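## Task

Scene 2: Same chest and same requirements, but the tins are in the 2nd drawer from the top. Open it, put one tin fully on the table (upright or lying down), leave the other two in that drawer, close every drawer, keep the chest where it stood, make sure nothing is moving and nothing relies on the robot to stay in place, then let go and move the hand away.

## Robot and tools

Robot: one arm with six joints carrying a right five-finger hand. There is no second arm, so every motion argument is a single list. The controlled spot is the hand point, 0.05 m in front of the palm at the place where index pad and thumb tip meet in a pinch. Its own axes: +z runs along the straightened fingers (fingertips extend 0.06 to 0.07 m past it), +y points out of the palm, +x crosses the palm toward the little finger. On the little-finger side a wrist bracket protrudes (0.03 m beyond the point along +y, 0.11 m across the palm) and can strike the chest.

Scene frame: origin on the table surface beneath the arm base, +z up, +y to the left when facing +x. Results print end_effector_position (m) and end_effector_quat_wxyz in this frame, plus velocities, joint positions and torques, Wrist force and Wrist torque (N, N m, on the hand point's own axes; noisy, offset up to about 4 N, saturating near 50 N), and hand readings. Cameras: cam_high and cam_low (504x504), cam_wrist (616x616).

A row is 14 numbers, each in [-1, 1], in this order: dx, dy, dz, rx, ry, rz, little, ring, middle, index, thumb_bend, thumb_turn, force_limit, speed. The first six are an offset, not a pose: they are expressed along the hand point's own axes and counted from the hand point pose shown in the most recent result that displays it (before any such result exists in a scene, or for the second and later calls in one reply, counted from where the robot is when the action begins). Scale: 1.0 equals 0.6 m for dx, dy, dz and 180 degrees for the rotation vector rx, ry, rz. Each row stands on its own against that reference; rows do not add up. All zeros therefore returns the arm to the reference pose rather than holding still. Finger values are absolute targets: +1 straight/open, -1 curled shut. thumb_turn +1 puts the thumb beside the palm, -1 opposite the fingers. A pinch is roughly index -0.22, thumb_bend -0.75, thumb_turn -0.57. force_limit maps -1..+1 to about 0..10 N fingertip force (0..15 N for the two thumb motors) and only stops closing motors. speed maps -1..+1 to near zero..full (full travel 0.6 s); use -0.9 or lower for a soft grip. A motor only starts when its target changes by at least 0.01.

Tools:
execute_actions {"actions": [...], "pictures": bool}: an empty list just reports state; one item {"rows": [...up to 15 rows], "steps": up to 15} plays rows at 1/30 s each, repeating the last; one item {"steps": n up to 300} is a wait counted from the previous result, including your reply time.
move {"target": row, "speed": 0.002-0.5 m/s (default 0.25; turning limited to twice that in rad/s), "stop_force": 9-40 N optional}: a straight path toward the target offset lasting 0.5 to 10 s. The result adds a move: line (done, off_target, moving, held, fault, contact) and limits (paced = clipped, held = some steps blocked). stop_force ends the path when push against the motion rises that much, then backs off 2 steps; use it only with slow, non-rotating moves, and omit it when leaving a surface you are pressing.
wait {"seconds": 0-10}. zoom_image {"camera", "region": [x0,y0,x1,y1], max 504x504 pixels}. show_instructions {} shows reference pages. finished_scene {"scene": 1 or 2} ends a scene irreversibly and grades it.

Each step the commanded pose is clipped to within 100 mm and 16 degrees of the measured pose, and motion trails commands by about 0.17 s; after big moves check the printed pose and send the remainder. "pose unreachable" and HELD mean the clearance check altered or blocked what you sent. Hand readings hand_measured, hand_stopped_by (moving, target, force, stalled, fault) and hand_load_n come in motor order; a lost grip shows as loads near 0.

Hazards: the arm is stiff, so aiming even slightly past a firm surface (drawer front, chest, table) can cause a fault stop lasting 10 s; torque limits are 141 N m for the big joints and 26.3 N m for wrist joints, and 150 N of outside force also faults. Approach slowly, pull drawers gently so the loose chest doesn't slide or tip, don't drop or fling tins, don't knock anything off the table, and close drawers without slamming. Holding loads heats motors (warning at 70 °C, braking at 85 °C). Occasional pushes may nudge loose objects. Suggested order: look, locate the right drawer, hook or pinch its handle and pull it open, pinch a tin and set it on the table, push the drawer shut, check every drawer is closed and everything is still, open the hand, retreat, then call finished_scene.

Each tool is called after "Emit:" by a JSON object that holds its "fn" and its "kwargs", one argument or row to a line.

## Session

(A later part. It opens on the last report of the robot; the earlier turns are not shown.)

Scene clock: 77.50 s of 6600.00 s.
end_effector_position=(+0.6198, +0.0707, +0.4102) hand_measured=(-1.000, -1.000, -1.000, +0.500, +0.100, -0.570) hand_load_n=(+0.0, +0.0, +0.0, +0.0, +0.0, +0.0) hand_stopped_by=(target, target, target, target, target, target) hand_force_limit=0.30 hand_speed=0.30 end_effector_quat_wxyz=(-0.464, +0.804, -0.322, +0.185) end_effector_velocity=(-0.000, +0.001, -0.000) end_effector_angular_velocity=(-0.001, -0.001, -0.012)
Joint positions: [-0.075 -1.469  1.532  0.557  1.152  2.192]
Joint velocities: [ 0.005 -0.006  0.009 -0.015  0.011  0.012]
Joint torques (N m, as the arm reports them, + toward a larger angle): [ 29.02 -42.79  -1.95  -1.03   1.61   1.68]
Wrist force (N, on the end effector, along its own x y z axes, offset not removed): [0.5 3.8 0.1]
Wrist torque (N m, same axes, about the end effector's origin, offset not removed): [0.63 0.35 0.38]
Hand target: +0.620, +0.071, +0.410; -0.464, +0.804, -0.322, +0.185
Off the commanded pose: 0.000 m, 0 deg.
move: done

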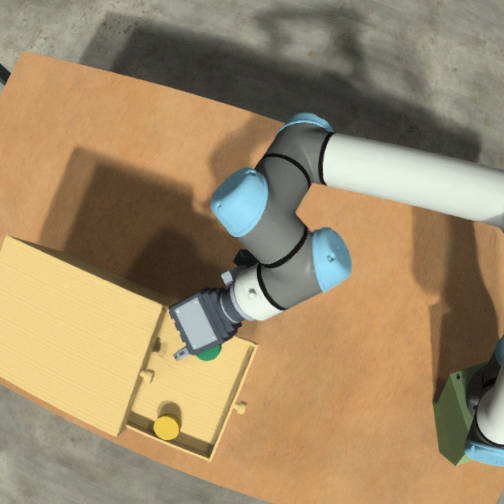

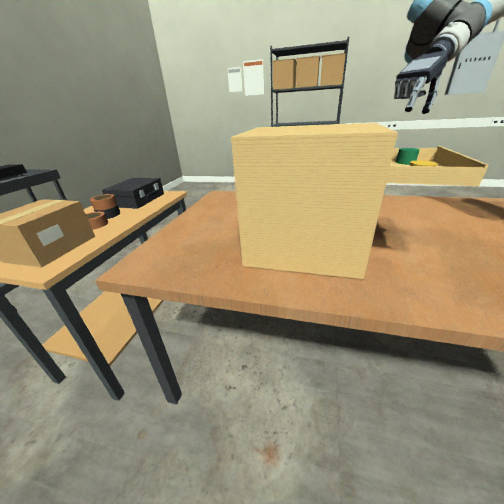

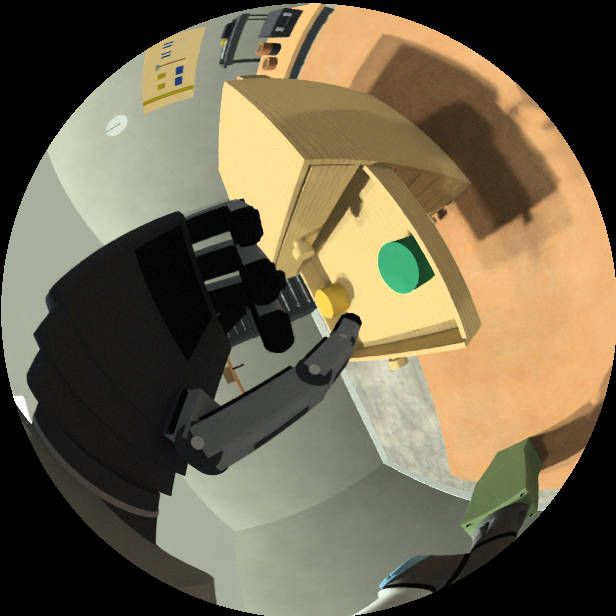

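Emit:
{"fn": "move", "kwargs": {
  "target": [0.010,0.091,0.093,0,0,0, -1,-1,-1,0.5,0.1,-0.57,0.3,0.3],
  "speed": 0.12
}}

Emit:
{"fn": "zoom_image", "kwargs": {
  "camera": "cam_wrist",
  "region": [230, 200, 430, 400]
}}

Emit:
{"fn": "zoom_image", "kwargs": {
  "camera": "cam_low",
  "region": [370, 90, 500, 200]
}}

Emit:
{"fn": "zoom_image", "kwargs": {
  "camera": "cam_high",
  "region": [140, 290, 270, 420]
}}

Scene clock: 81.37 s of 6600.00 s.
end_effector_position=(+0.6384, +0.0818, +0.3353) hand_measured=(-1.000, -1.000, -1.000, +0.500, +0.100, -0.570) hand_load_n=(+0.0, +0.0, +0.0, +0.0, +0.0, +0.0) hand_stopped_by=(target, target, target, target, target, target) hand_force_limit=0.30 hand_speed=0.30 end_effector_quat_wxyz=(-0.464, +0.804, -0.322, +0.185) end_effector_velocity=(+0.000, +0.001, -0.002) end_effector_angular_velocity=(+0.001, -0.000, +0.001)
Joint positions: [-0.125 -1.363  1.572  0.425  1.111  2.16 ]
Joint velocities: [ 0.     0.004  0.    -0.004 -0.001 -0.   ]
Joint torques (N m, as the arm reports them, + toward a larger angle): [  3.51 -24.81  -0.16  -0.74  -3.65  -1.62]
Wrist force (N, on the end effector, along its own x y z axes, offset not removed): [1.2 0.2 1.6]
Wrist torque (N m, same axes, about the end effector's origin, offset not removed): [-0.10 0.04 0.34]
Hand target: +0.639, +0.082, +0.335; -0.464, +0.804, -0.322, +0.185
Off the commanded pose: 0.000 m, 0 deg.
move: done

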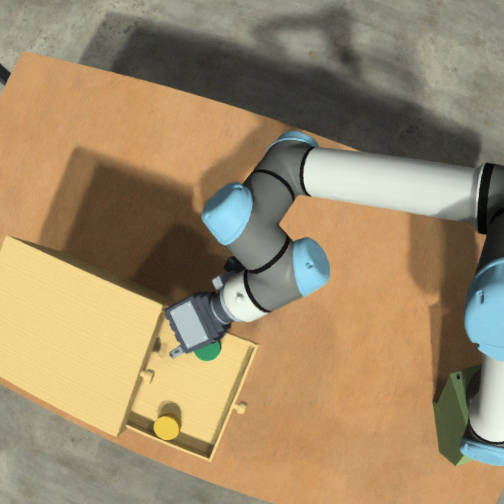

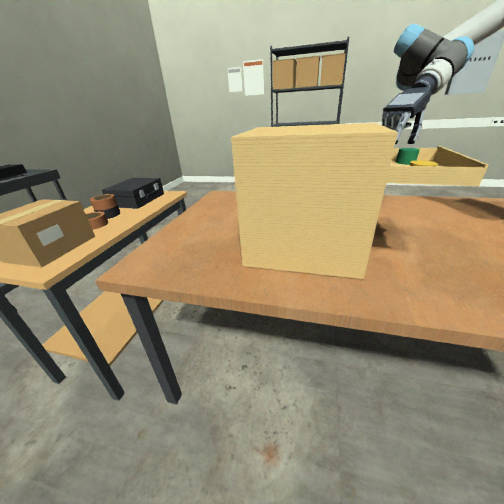

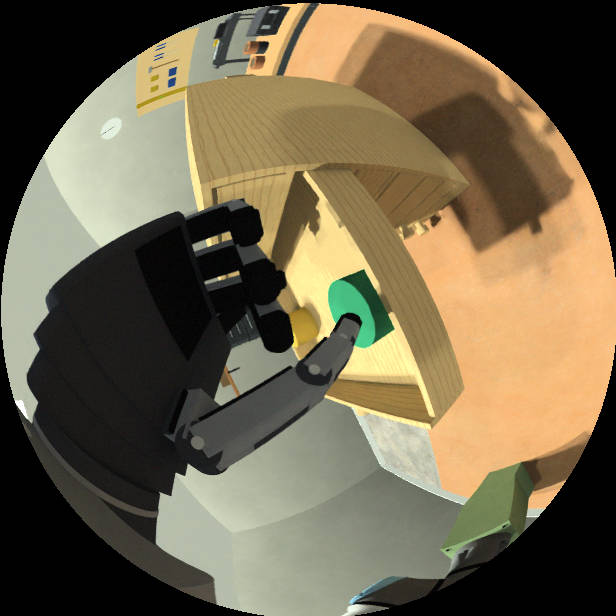

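Region (230, 200, 430, 400) of cam_wrist's 616x616 image, scaled by 2.520, with more detail than that image has.

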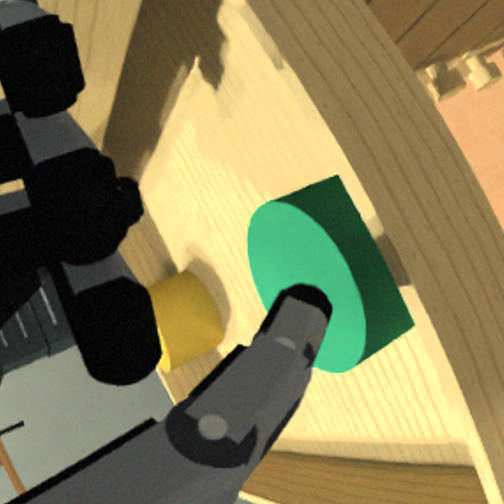

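Region (370, 90, 500, 200) of cam_low's 504x504 image, scaled by 3.877, with more detail than that image has; it fills the top 426 rows of this view, and the rest is white.

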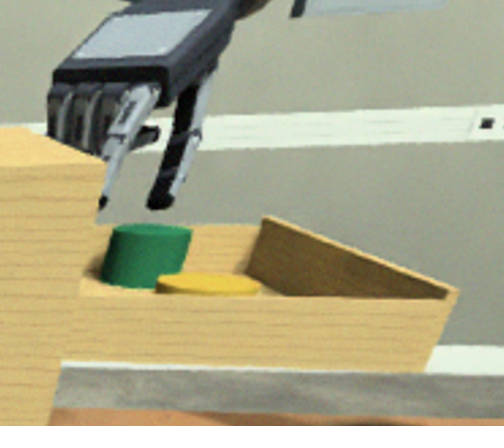

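Region (140, 290, 270, 420) of cam_high's 504x504 image, scaled by 3.877, with more detail than that image has.

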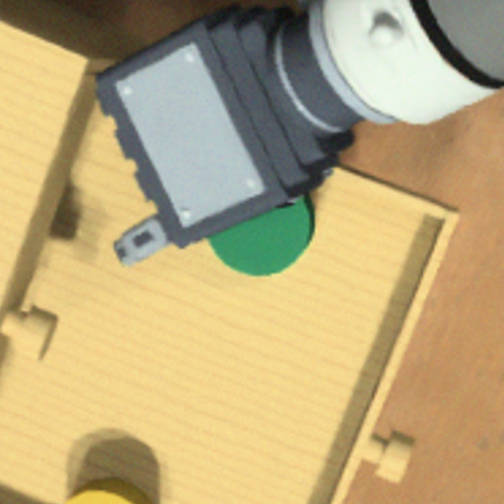

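Emit:
{"fn": "move", "kwargs": {
  "target": [-0.025,0.04,-0.019,0,0,0, -1,-1,-1,0.5,0.1,-0.57,0.3,0.3],
  "speed": 0.06
}}

Emit:
{"fn": "zoom_image", "kwargs": {
  "camera": "cam_wrist",
  "region": [230, 200, 430, 400]
}}

Emit:
{"fn": "zoom_image", "kwargs": {
  "camera": "cam_low",
  "region": [370, 90, 500, 200]
}}

Emit:
{"fn": "zoom_image", "kwargs": {
  "camera": "cam_high",
  "region": [140, 290, 270, 420]
}}

Scene clock: 86.90 s of 6600.00 s.
end_effector_position=(+0.6127, +0.0764, +0.3203) hand_measured=(-1.000, -1.000, -1.000, +0.500, +0.100, -0.570) hand_load_n=(+0.0, +0.0, +0.0, +0.0, -0.5, +0.0) hand_stopped_by=(target, target, target, target, target, target) hand_force_limit=0.30 hand_speed=0.30 end_effector_quat_wxyz=(-0.464, +0.804, -0.322, +0.185) end_effector_velocity=(-0.002, -0.001, -0.001) end_effector_angular_velocity=(-0.000, -0.001, -0.000)
Joint positions: [-0.164 -1.406  1.672  0.38   1.079  2.133]
Joint velocities: [-0.003 -0.004  0.007 -0.003 -0.003 -0.002]
Joint torques (N m, as the arm reports them, + toward a larger angle): [  3.83 -42.56   0.45  -0.52  -3.72  -1.67]
Wrist force (N, on the end effector, along its own x y z axes, offset not removed): [2.2 -0.7 -0.6]
Wrist torque (N m, same axes, about the end effector's origin, offset not removed): [0.09 0.03 0.40]
Hand target: +0.612, +0.076, +0.320; -0.464, +0.804, -0.322, +0.185
Off the commanded pose: 0.000 m, 0 deg.
After step 90, 1.60 s passed at rest.
move: done

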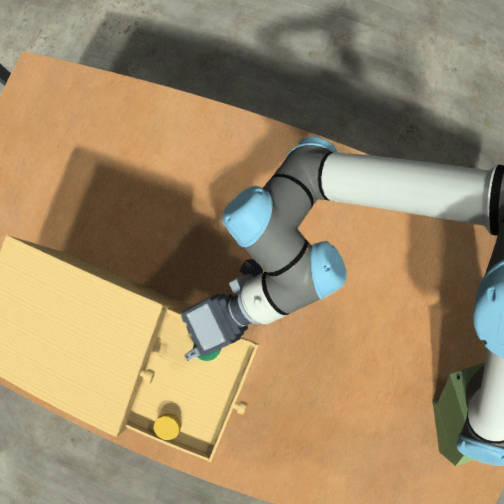

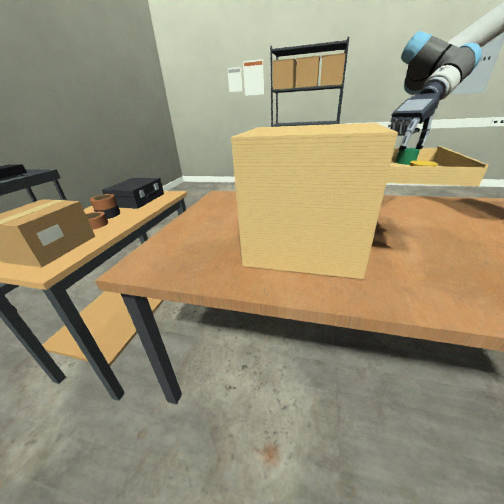

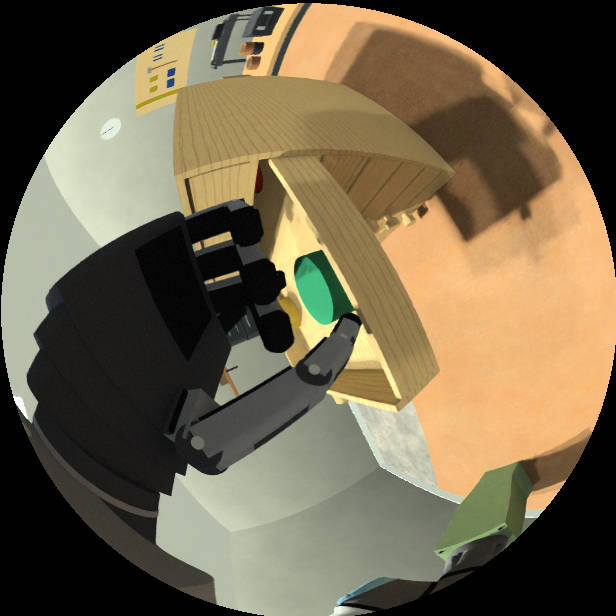

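Region (230, 200, 430, 400) of cam_wrist's 616x616 image, scaled by 2.520, with more detail than that image has.

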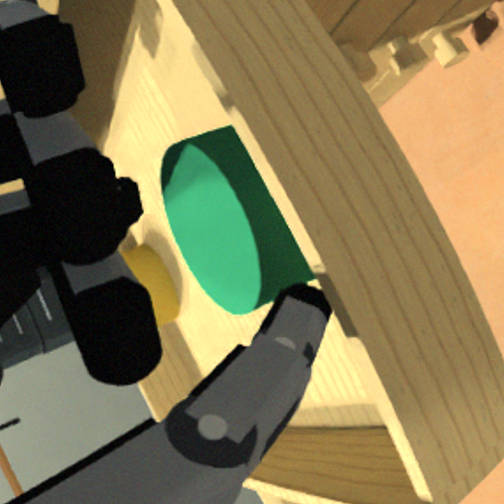

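Region (370, 90, 500, 200) of cam_low's 504x504 image, scaled by 3.877, with more detail than that image has; it fills the top 426 rows of this view, and the rest is white.

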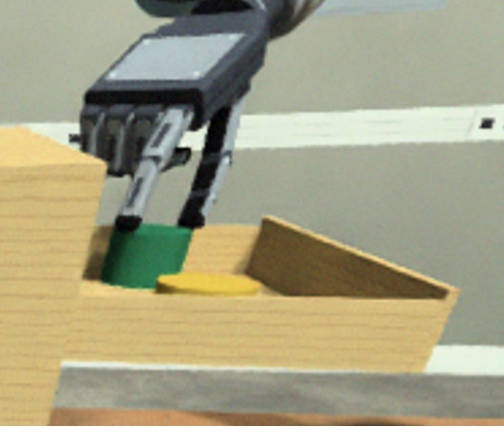

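Region (140, 290, 270, 420) of cam_high's 504x504 image, scaled by 3.877, with more detail than that image has.

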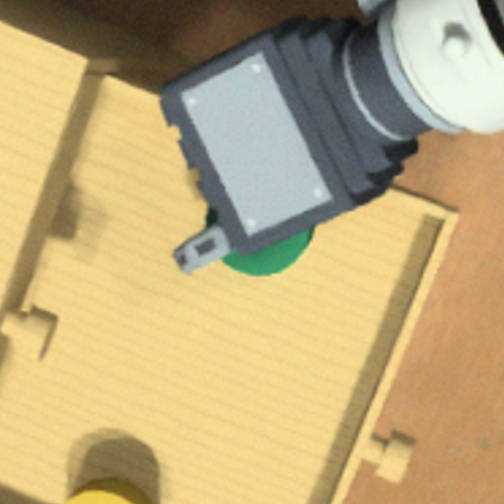

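Emit:
{"fn": "move", "kwargs": {
  "target": [0.007,0.0318,0.0183,0,0,0, -1,-1,-1,0.5,0.1,-0.57,0.3,0.3],
  "speed": 0.025,
  "stop_force": 9
}}

Emit:
{"fn": "zoom_image", "kwargs": {
  "camera": "cam_wrist",
  "region": [230, 200, 430, 400]
}}

Emit:
{"fn": "zoom_image", "kwargs": {
  "camera": "cam_low",
  "region": [370, 90, 500, 200]
}}

Emit:
{"fn": "zoom_image", "kwargs": {
  "camera": "cam_high",
  "region": [140, 290, 270, 420]
}}

Scene clock: 93.53 s of 6600.00 s.
end_effector_position=(+0.6130, +0.0757, +0.3162) hand_measured=(-1.000, -1.000, -1.000, +0.500, +0.098, -0.570) hand_load_n=(+0.0, +0.0, +0.0, +0.0, -4.0, +3.5) hand_stopped_by=(target, target, target, target, target, target) hand_force_limit=0.30 hand_speed=0.30 end_effector_quat_wxyz=(-0.464, +0.804, -0.322, +0.185) end_effector_velocity=(+0.000, -0.000, +0.007) end_effector_angular_velocity=(-0.002, -0.001, -0.002)
Joint positions: [-0.17  -1.402  1.675  0.374  1.075  2.13 ]
Joint velocities: [ 0.008 -0.008 -0.006  0.009  0.008  0.005]
Joint torques (N m, as the arm reports them, + toward a larger angle): [ 26.2  -37.84 -26.58   2.4    3.48   1.29]
Wrist force (N, on the end effector, along its own x y z axes, offset not removed): [-2.4 -9.2 -5.8]
Wrist torque (N m, same axes, about the end effector's origin, offset not removed): [-0.07 0.30 0.32]
Hand target: +0.613, +0.076, +0.317; -0.464, +0.804, -0.322, +0.185
Off the commanded pose: 0.018 m, 0 deg.
After step 90, 3.10 s passed at rest.
move: contact

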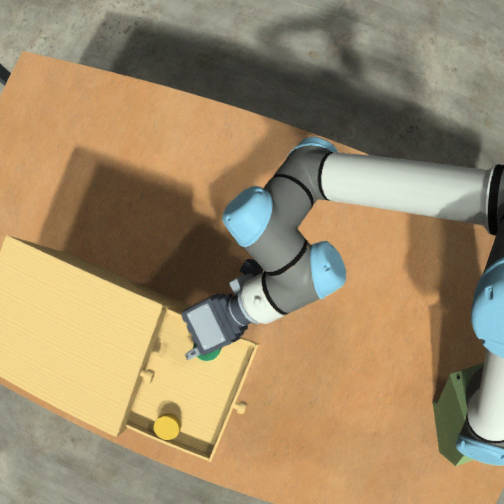

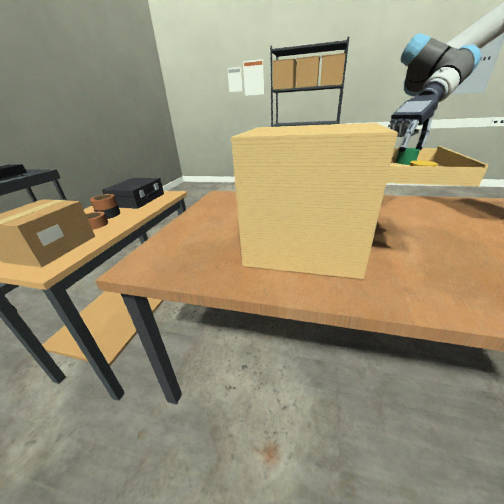

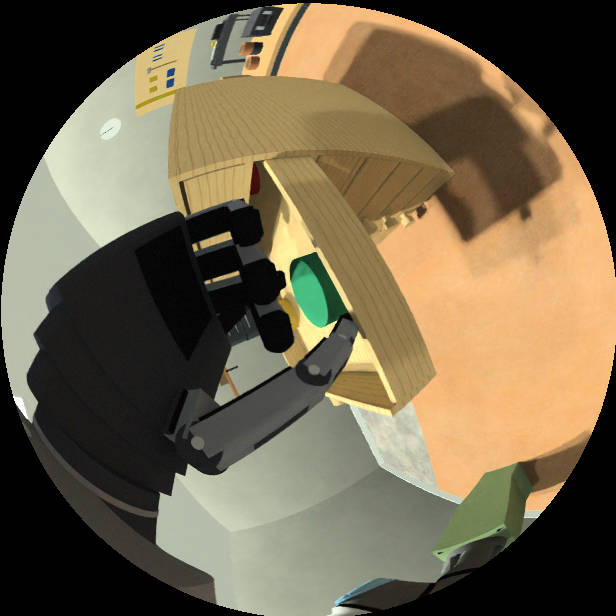

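Region (230, 200, 430, 400) of cam_wrist's 616x616 image, scaled by 2.520, with more detail than that image has.

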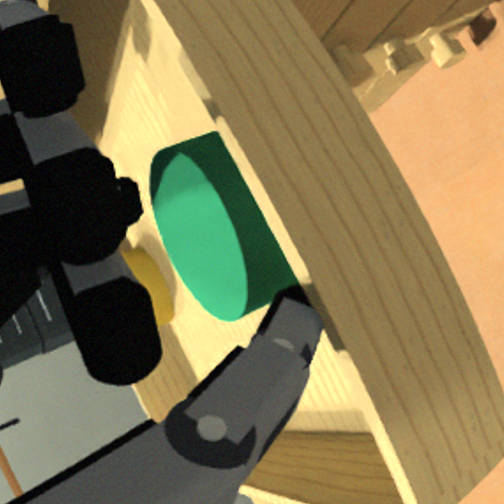

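Region (370, 90, 500, 200) of cam_low's 504x504 image, scaled by 3.877, with more detail than that image has; it fills the top 426 rows of this view, and the rest is white.

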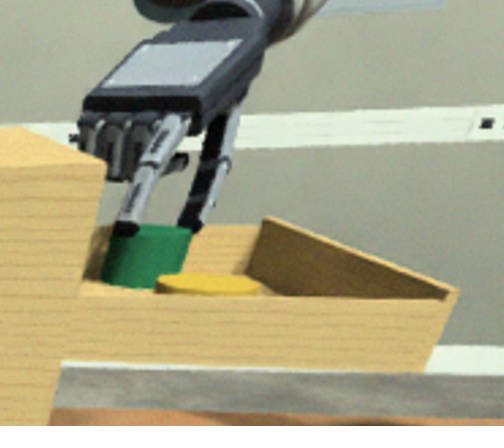

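Region (140, 290, 270, 420) of cam_high's 504x504 image, scaled by 3.877, with more detail than that image has.

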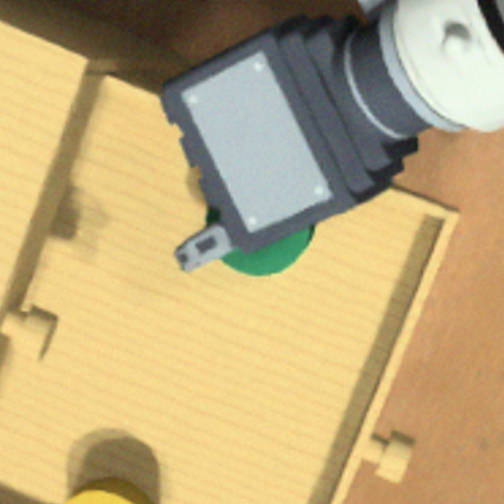

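Emit:
{"fn": "move", "kwargs": {
  "target": [-0.005,-0.0217,-0.0125,0,0,0, -1,-1,-1,0.5,0.1,-0.57,0.3,0.3],
  "speed": 0.05
}}

Emit:
{"fn": "move", "kwargs": {
  "target": [0,0,0,0,0.106,0.061, -1,-1,-1,0.5,0.1,-0.57,0.3,0.3],
  "speed": 0.2
}}

Emit:
{"fn": "zoom_image", "kwargs": {
  "camera": "cam_wrist",
  "region": [230, 200, 430, 400]
}}

Emit:
{"fn": "zoom_image", "kwargs": {
  "camera": "cam_low",
  "region": [370, 90, 500, 200]
}}

Emit:
{"fn": "zoom_image", "kwargs": {
  "camera": "cam_high",
  "region": [140, 290, 270, 420]
}}

Scene clock: 102.53 s of 6600.00 s.
end_effector_position=(+0.6109, +0.0778, +0.3310) hand_measured=(-1.000, -1.000, -1.000, +0.500, +0.100, -0.570) hand_load_n=(+0.0, +0.0, +0.0, +0.0, +0.0, +0.0) hand_stopped_by=(target, target, target, target, target, target) hand_force_limit=0.30 hand_speed=0.30 end_effector_quat_wxyz=(-0.464, +0.804, -0.322, +0.185) end_effector_velocity=(+0.000, +0.000, +0.003) end_effector_angular_velocity=(-0.001, -0.001, +0.000)
Joint positions: [-0.151 -1.42   1.667  0.395  1.09   2.143]
Joint velocities: [ 0.003 -0.003 -0.002  0.004  0.003  0.001]
Joint torques (N m, as the arm reports them, + toward a larger angle): [ 28.52 -43.42 -30.47   3.38   1.81   1.35]
Wrist force (N, on the end effector, along its own x y z axes, offset not removed): [-1.1 0.4 0.9]
Wrist torque (N m, same axes, about the end effector's origin, offset not removed): [0.07 0.38 0.15]
Hand target: +0.611, +0.078, +0.331; -0.464, +0.804, -0.322, +0.185
Off the commanded pose: 0.000 m, 0 deg.
After step 90, 5.20 s passed at rest.
move: done

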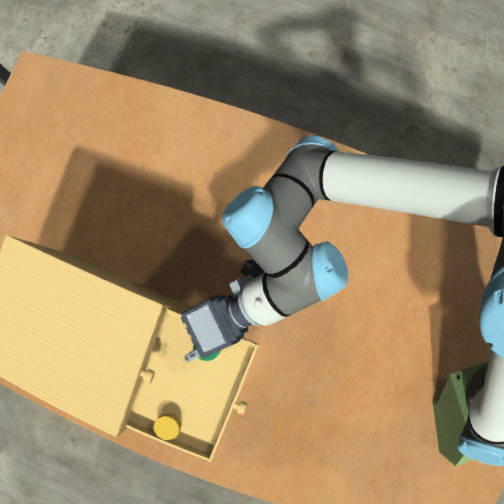

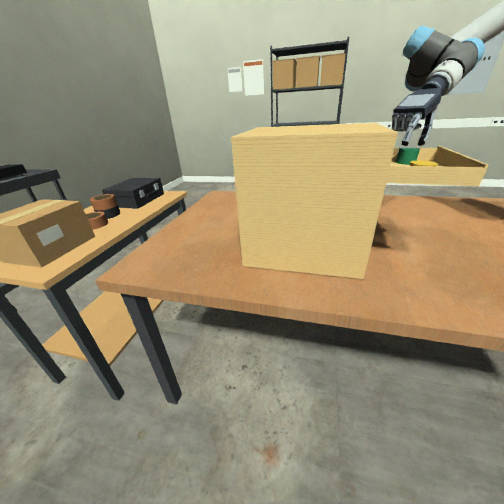

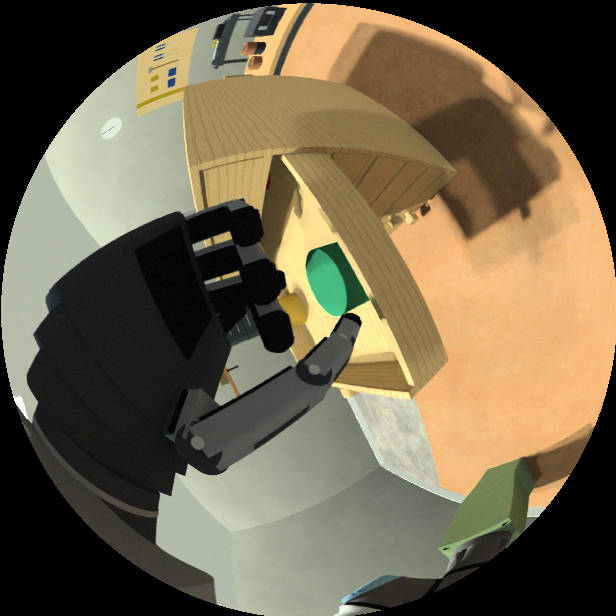

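Scene clock: 104.00 s of 6600.00 s.
end_effector_position=(+0.6109, +0.0777, +0.3309) hand_measured=(-1.000, -1.000, -1.000, +0.500, +0.100, -0.570) hand_load_n=(+0.0, +0.0, +0.0, +0.0, +0.0, +0.0) hand_stopped_by=(target, target, target, target, target, target) hand_force_limit=0.30 hand_speed=0.30 end_effector_quat_wxyz=(-0.420, +0.729, -0.469, +0.270) end_effector_velocity=(+0.001, -0.001, +0.000) end_effector_angular_velocity=(-0.003, -0.001, -0.014)
Joint positions: [-0.046 -1.536  1.86   0.041  1.407  2.472]
Joint velocities: [ 0.006 -0.002  0.004 -0.011  0.016  0.008]
Joint torques (N m, as the arm reports them, + toward a larger angle): [ 28.14 -38.54   1.36  -1.84   1.72   1.63]
Wrist force (N, on the end effector, along its own x y z axes, offset not removed): [0.4 -1.1 0.1]
Wrist torque (N m, same axes, about the end effector's origin, offset not removed): [-0.04 0.12 0.23]
Hand target: +0.611, +0.078, +0.331; -0.420, +0.729, -0.469, +0.270
Off the commanded pose: 0.000 m, 0 deg.
move: done

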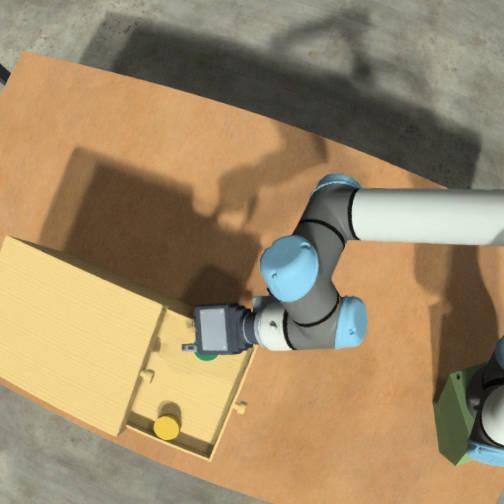

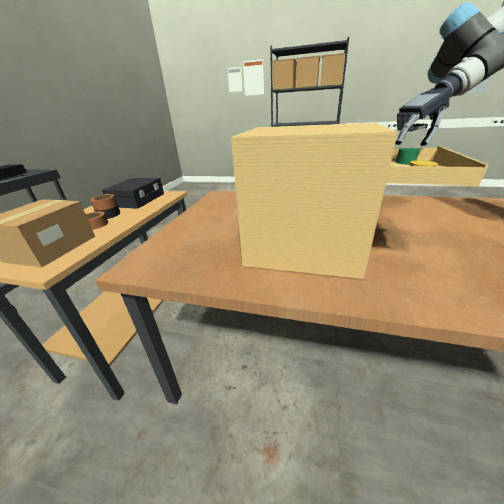

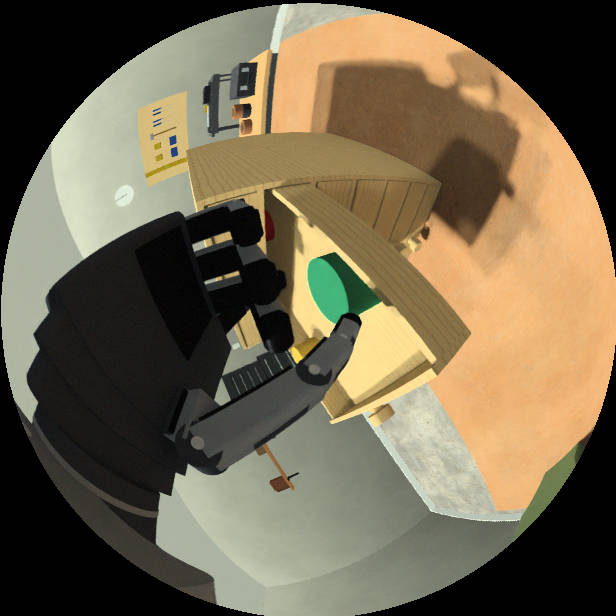

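Region (230, 200, 430, 400) of cam_wrist's 616x616 image, scaled by 2.520, with more detail than that image has.

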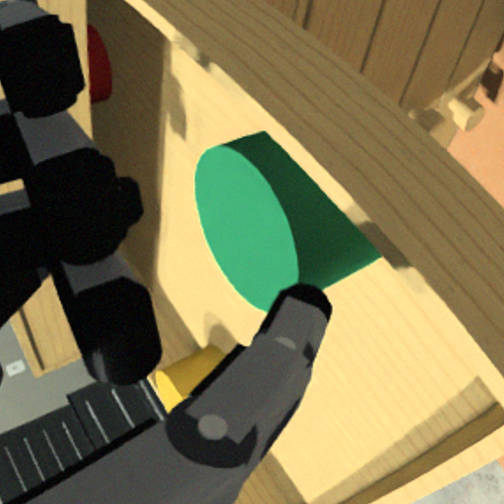

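Region (370, 90, 500, 200) of cam_low's 504x504 image, scaled by 3.877, with more detail than that image has; it fills the top 426 rows of this view, and the rest is white.

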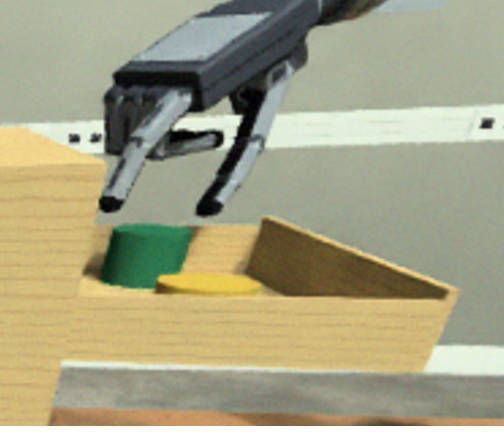

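Region (140, 290, 270, 420) of cam_high's 504x504 image, scaled by 3.877, with more detail than that image has.

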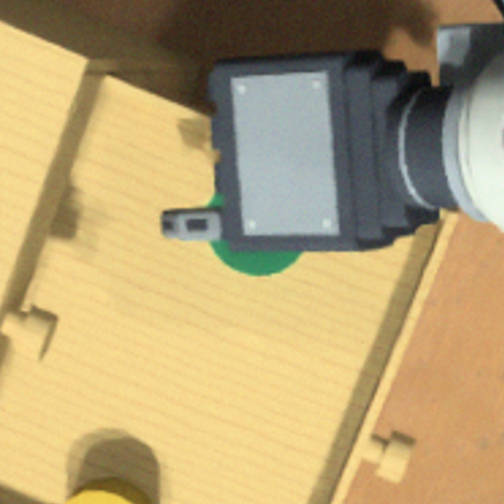

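Emit:
{"fn": "move", "kwargs": {
  "target": [0,0.031,0.0295,0,0,0, -1,-1,-1,0.5,0.1,-0.57,0.3,0.3],
  "speed": 0.025,
  "stop_force": 9
}}

Emit:
{"fn": "zoom_image", "kwargs": {
  "camera": "cam_wrist",
  "region": [230, 200, 430, 400]
}}

Emit:
{"fn": "zoom_image", "kwargs": {
  "camera": "cam_low",
  "region": [370, 90, 500, 200]
}}

Scene clock: 108.27 s of 6600.00 s.
end_effector_position=(+0.6163, +0.0802, +0.3062) hand_measured=(-1.000, -1.000, -1.000, +0.500, +0.100, -0.570) hand_load_n=(+0.0, +0.0, +0.0, +0.0, +0.0, +0.0) hand_stopped_by=(target, target, target, target, target, target) hand_force_limit=0.30 hand_speed=0.30 end_effector_quat_wxyz=(-0.420, +0.729, -0.469, +0.270) end_effector_velocity=(+0.000, +0.000, -0.002) end_effector_angular_velocity=(-0.001, +0.000, +0.001)
Joint positions: [-0.069 -1.495  1.873 -0.01   1.386  2.464]
Joint velocities: [-0.002  0.004  0.001 -0.004 -0.002 -0.002]
Joint torques (N m, as the arm reports them, + toward a larger angle): [  2.97 -17.8    0.26  -1.63  -3.44  -1.73]
Wrist force (N, on the end effector, along its own x y z axes, offset not removed): [2.6 0.9 -1.3]
Wrist torque (N m, same axes, about the end effector's origin, offset not removed): [0.22 -0.09 0.52]
Hand target: +0.616, +0.080, +0.306; -0.420, +0.729, -0.469, +0.270
Off the commanded pose: 0.000 m, 0 deg.
move: done

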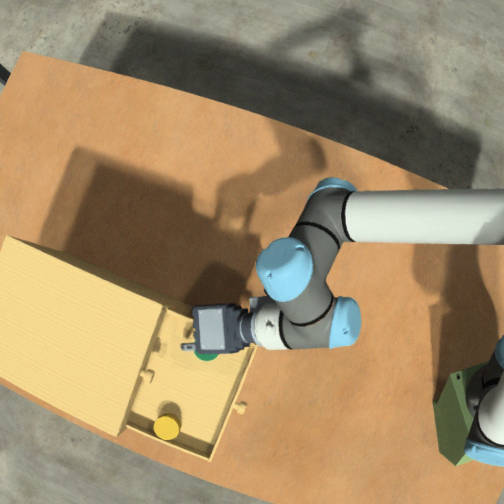

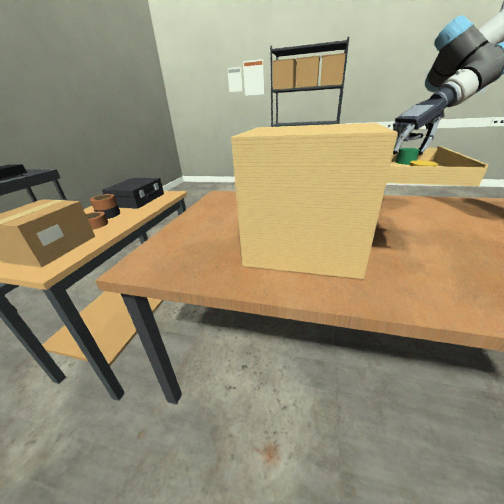

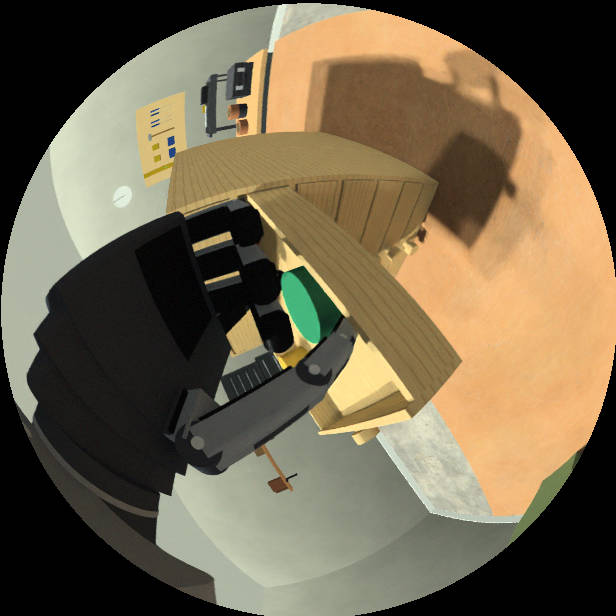

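Region (230, 200, 430, 400) of cam_wrist's 616x616 image, scaled by 2.520, with more detail than that image has.

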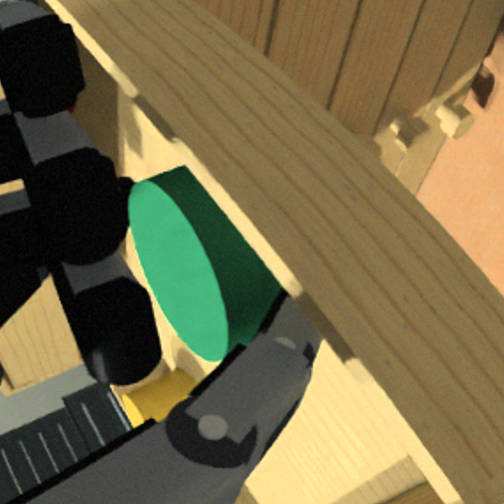

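Region (370, 90, 500, 200) of cam_low's 504x504 image, scaled by 3.877, with more detail than that image has; it fills the top 426 rows of this view, and the rest is white.

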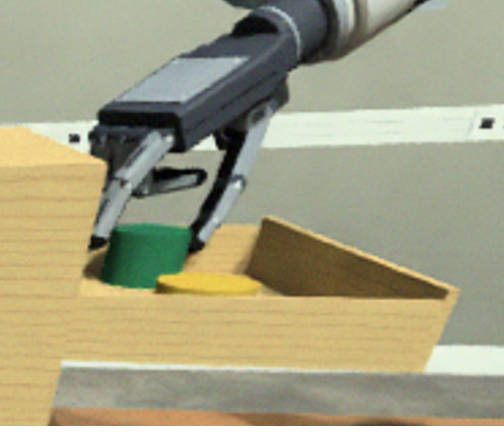

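Emit:
{"fn": "move", "kwargs": {
  "target": [0,0.0145,0.0083,0,0,0, -1,-1,-1,0.5,0.1,-0.57,0.3,-0.5],
  "speed": 0.02,
  "stop_force": 9
}}

Emit:
{"fn": "move", "kwargs": {
  "target": [0,0,0,0,0,0, -1,-1,-1,0.2,-0.6,-0.57,0.3,-0.5],
  "speed": 0.02
}}

Emit:
{"fn": "zoom_image", "kwargs": {
  "camera": "cam_low",
  "region": [370, 90, 500, 200]
}}

Emit:
{"fn": "zoom_image", "kwargs": {
  "camera": "cam_wrist",
  "region": [230, 200, 430, 400]
}}

Scene clock: 111.70 s of 6600.00 s.
end_effector_position=(+0.6162, +0.0802, +0.2965) hand_measured=(-1.000, -1.000, -1.000, +0.500, +0.100, -0.570) hand_load_n=(+0.0, +0.0, +0.0, +0.0, +0.0, +0.0) hand_stopped_by=(target, target, target, target, target, target) hand_force_limit=0.30 hand_speed=-0.50 end_effector_quat_wxyz=(-0.420, +0.729, -0.469, +0.270) end_effector_velocity=(+0.001, -0.000, -0.002) end_effector_angular_velocity=(+0.000, -0.002, -0.001)
Joint positions: [-0.081 -1.484  1.884 -0.031  1.375  2.46 ]
Joint velocities: [-0.003  0.003 -0.    -0.005 -0.003 -0.001]
Joint torques (N m, as the arm reports them, + toward a larger angle): [  3.94 -17.83   2.34  -1.79  -3.62  -1.6 ]
Wrist force (N, on the end effector, along its own x y z axes, offset not removed): [2.1 0.4 1.5]
Wrist torque (N m, same axes, about the end effector's origin, offset not removed): [-0.02 -0.07 0.27]
Hand target: +0.616, +0.080, +0.296; -0.420, +0.729, -0.469, +0.270
Off the commanded pose: 0.000 m, 0 deg.
move: done

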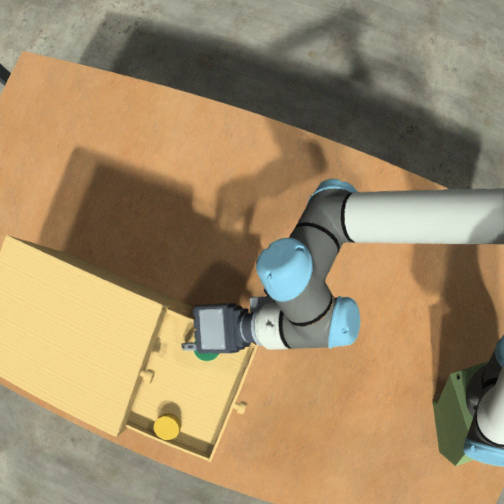

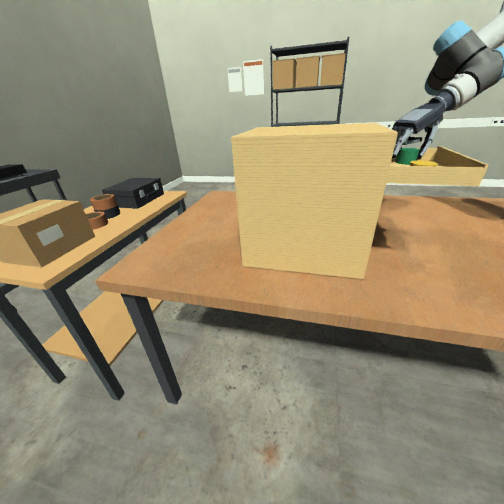

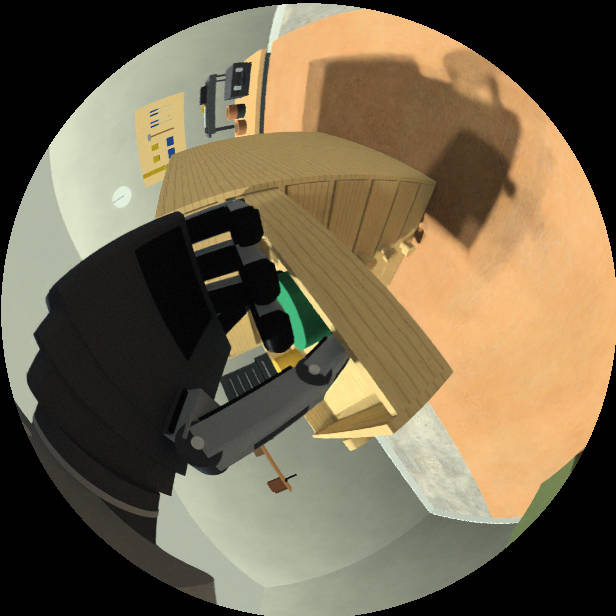

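Scene clock: 112.30 s of 6600.00 s.
end_effector_position=(+0.6162, +0.0802, +0.2964) hand_measured=(-1.000, -1.000, -1.000, +0.310, -0.038, -0.570) hand_load_n=(+0.0, +0.0, +0.0, +8.0, +11.0, -0.5) hand_stopped_by=(target, target, target, force, force, target) hand_force_limit=0.30 hand_speed=-0.50 end_effector_quat_wxyz=(-0.420, +0.729, -0.469, +0.270) end_effector_velocity=(+0.000, +0.000, +0.000) end_effector_angular_velocity=(+0.000, -0.000, +0.000)
Joint positions: [-0.081 -1.484  1.884 -0.031  1.375  2.46 ]
Joint velocities: [ 0.  0. -0.  0. -0. -0.]
Joint torques (N m, as the arm reports them, + toward a larger angle): [ 14.93 -27.07 -17.8    2.51   1.34   0.08]
Wrist force (N, on the end effector, along its own x y z axes, offset not removed): [1.3 -1.9 -1.1]
Wrist torque (N m, same axes, about the end effector's origin, offset not removed): [0.10 0.11 0.36]
Hand target: +0.616, +0.080, +0.296; -0.420, +0.729, -0.469, +0.270
Off the commanded pose: 0.000 m, 0 deg.
move: done

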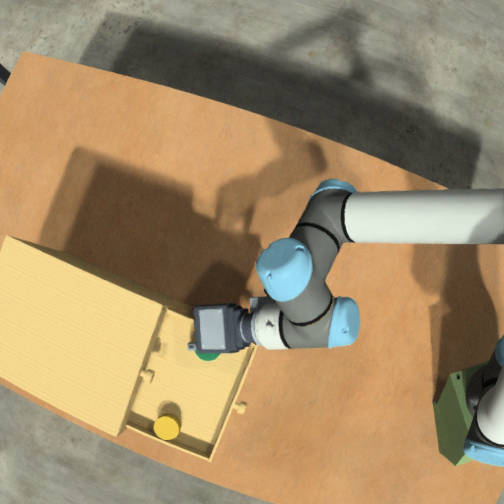

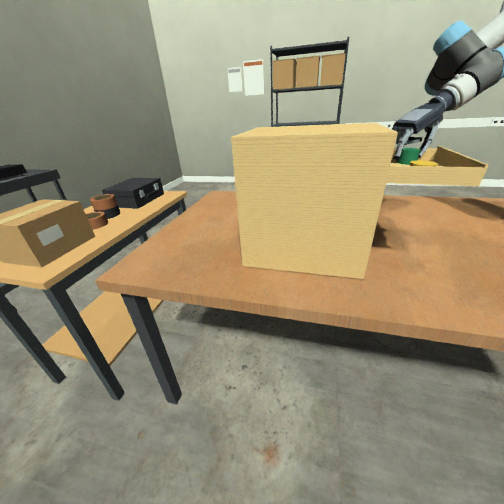

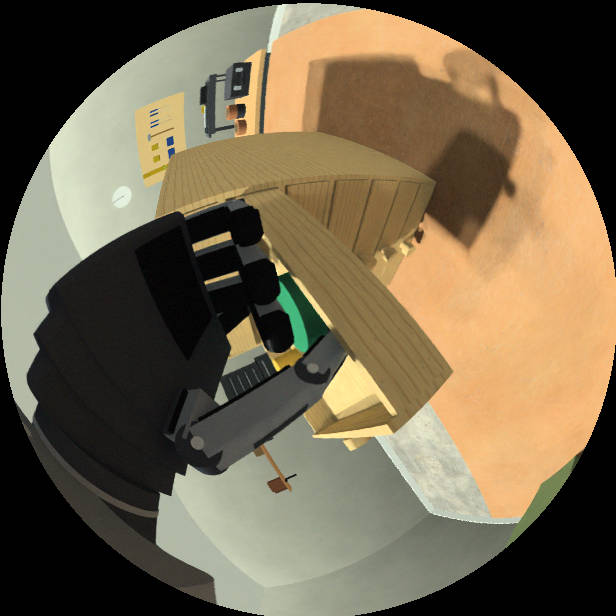

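Region (370, 90, 500, 200) of cam_low's 504x504 image, scaled by 3.877, with more detail than that image has; it fills the top 426 rows of this view, and the rest is white.

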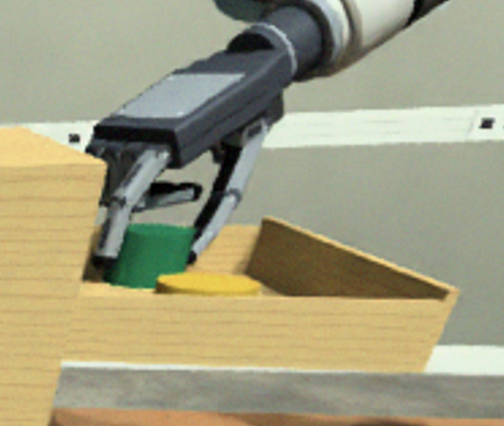

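Region (230, 200, 430, 400) of cam_wrist's 616x616 image, scaled by 2.520, with more detail than that image has.

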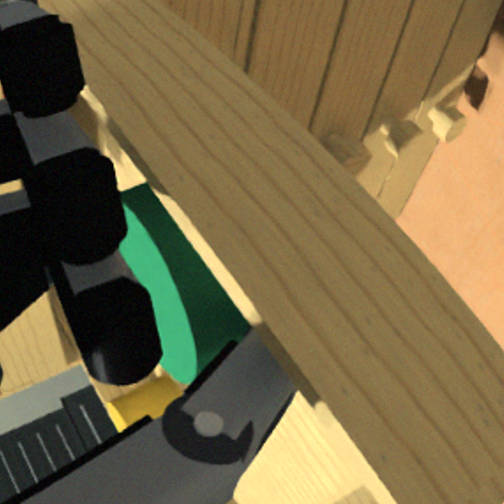

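Gripped. Lifting.

Emit:
{"fn": "move", "kwargs": {
  "target": [0,-0.087,-0.05,0,0,0, -1,-1,-1,0.2,-0.6,-0.57,0.3,-0.5],
  "speed": 0.08
}}

Scene clock: 114.20 s of 6600.00 s.
end_effector_position=(+0.6164, +0.0803, +0.3563) hand_measured=(-1.000, -1.000, -1.000, +0.310, -0.038, -0.570) hand_load_n=(+0.0, +0.0, +0.0, +7.0, +11.5, -1.5) hand_stopped_by=(target, target, target, force, force, target) hand_force_limit=0.30 hand_speed=-0.50 end_effector_quat_wxyz=(-0.420, +0.729, -0.469, +0.270) end_effector_velocity=(+0.000, -0.000, +0.003) end_effector_angular_velocity=(-0.001, +0.000, -0.001)
Joint positions: [-0.006 -1.544  1.81   0.097  1.445  2.487]
Joint velocities: [ 0.004 -0.002 -0.005  0.007  0.004  0.001]
Joint torques (N m, as the arm reports them, + toward a larger angle): [ 26.77 -38.73 -29.49   1.99   1.74   2.  ]
Wrist force (N, on the end effector, along its own x y z axes, offset not removed): [1.0 2.5 1.7]
Wrist torque (N m, same axes, about the end effector's origin, offset not removed): [0.41 -0.01 0.46]
Hand target: +0.616, +0.080, +0.357; -0.420, +0.729, -0.469, +0.270
Off the commanded pose: 0.000 m, 0 deg.
move: done

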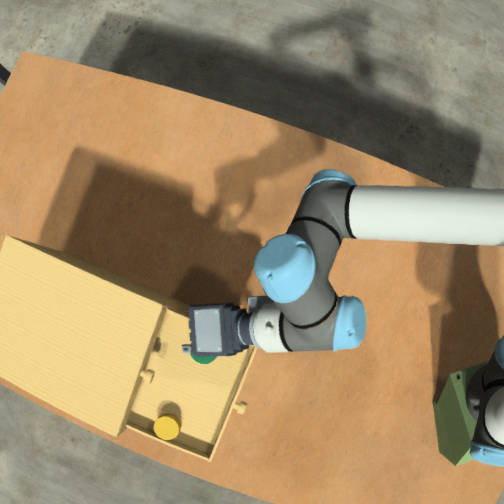

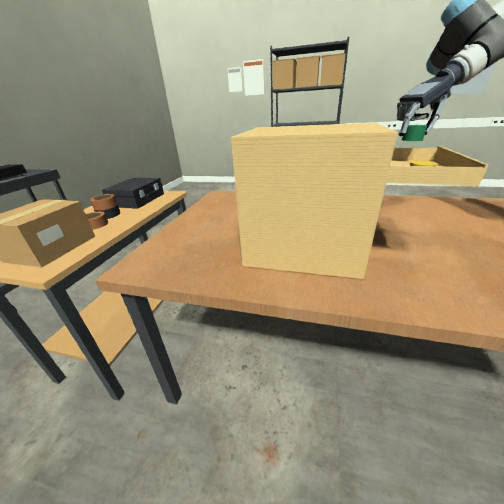

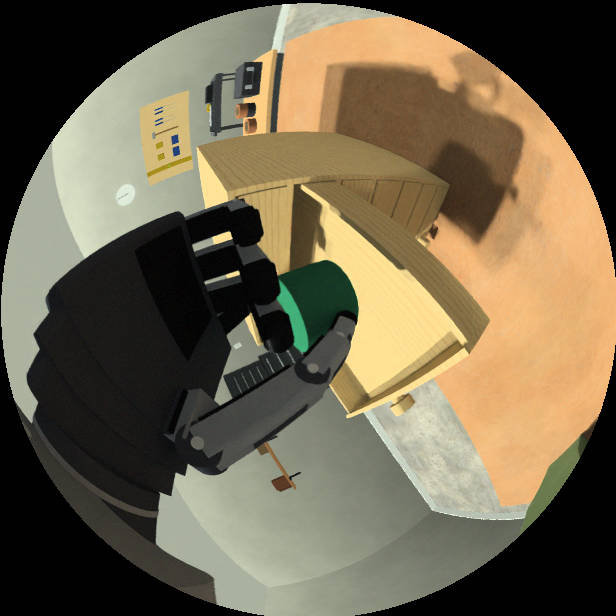

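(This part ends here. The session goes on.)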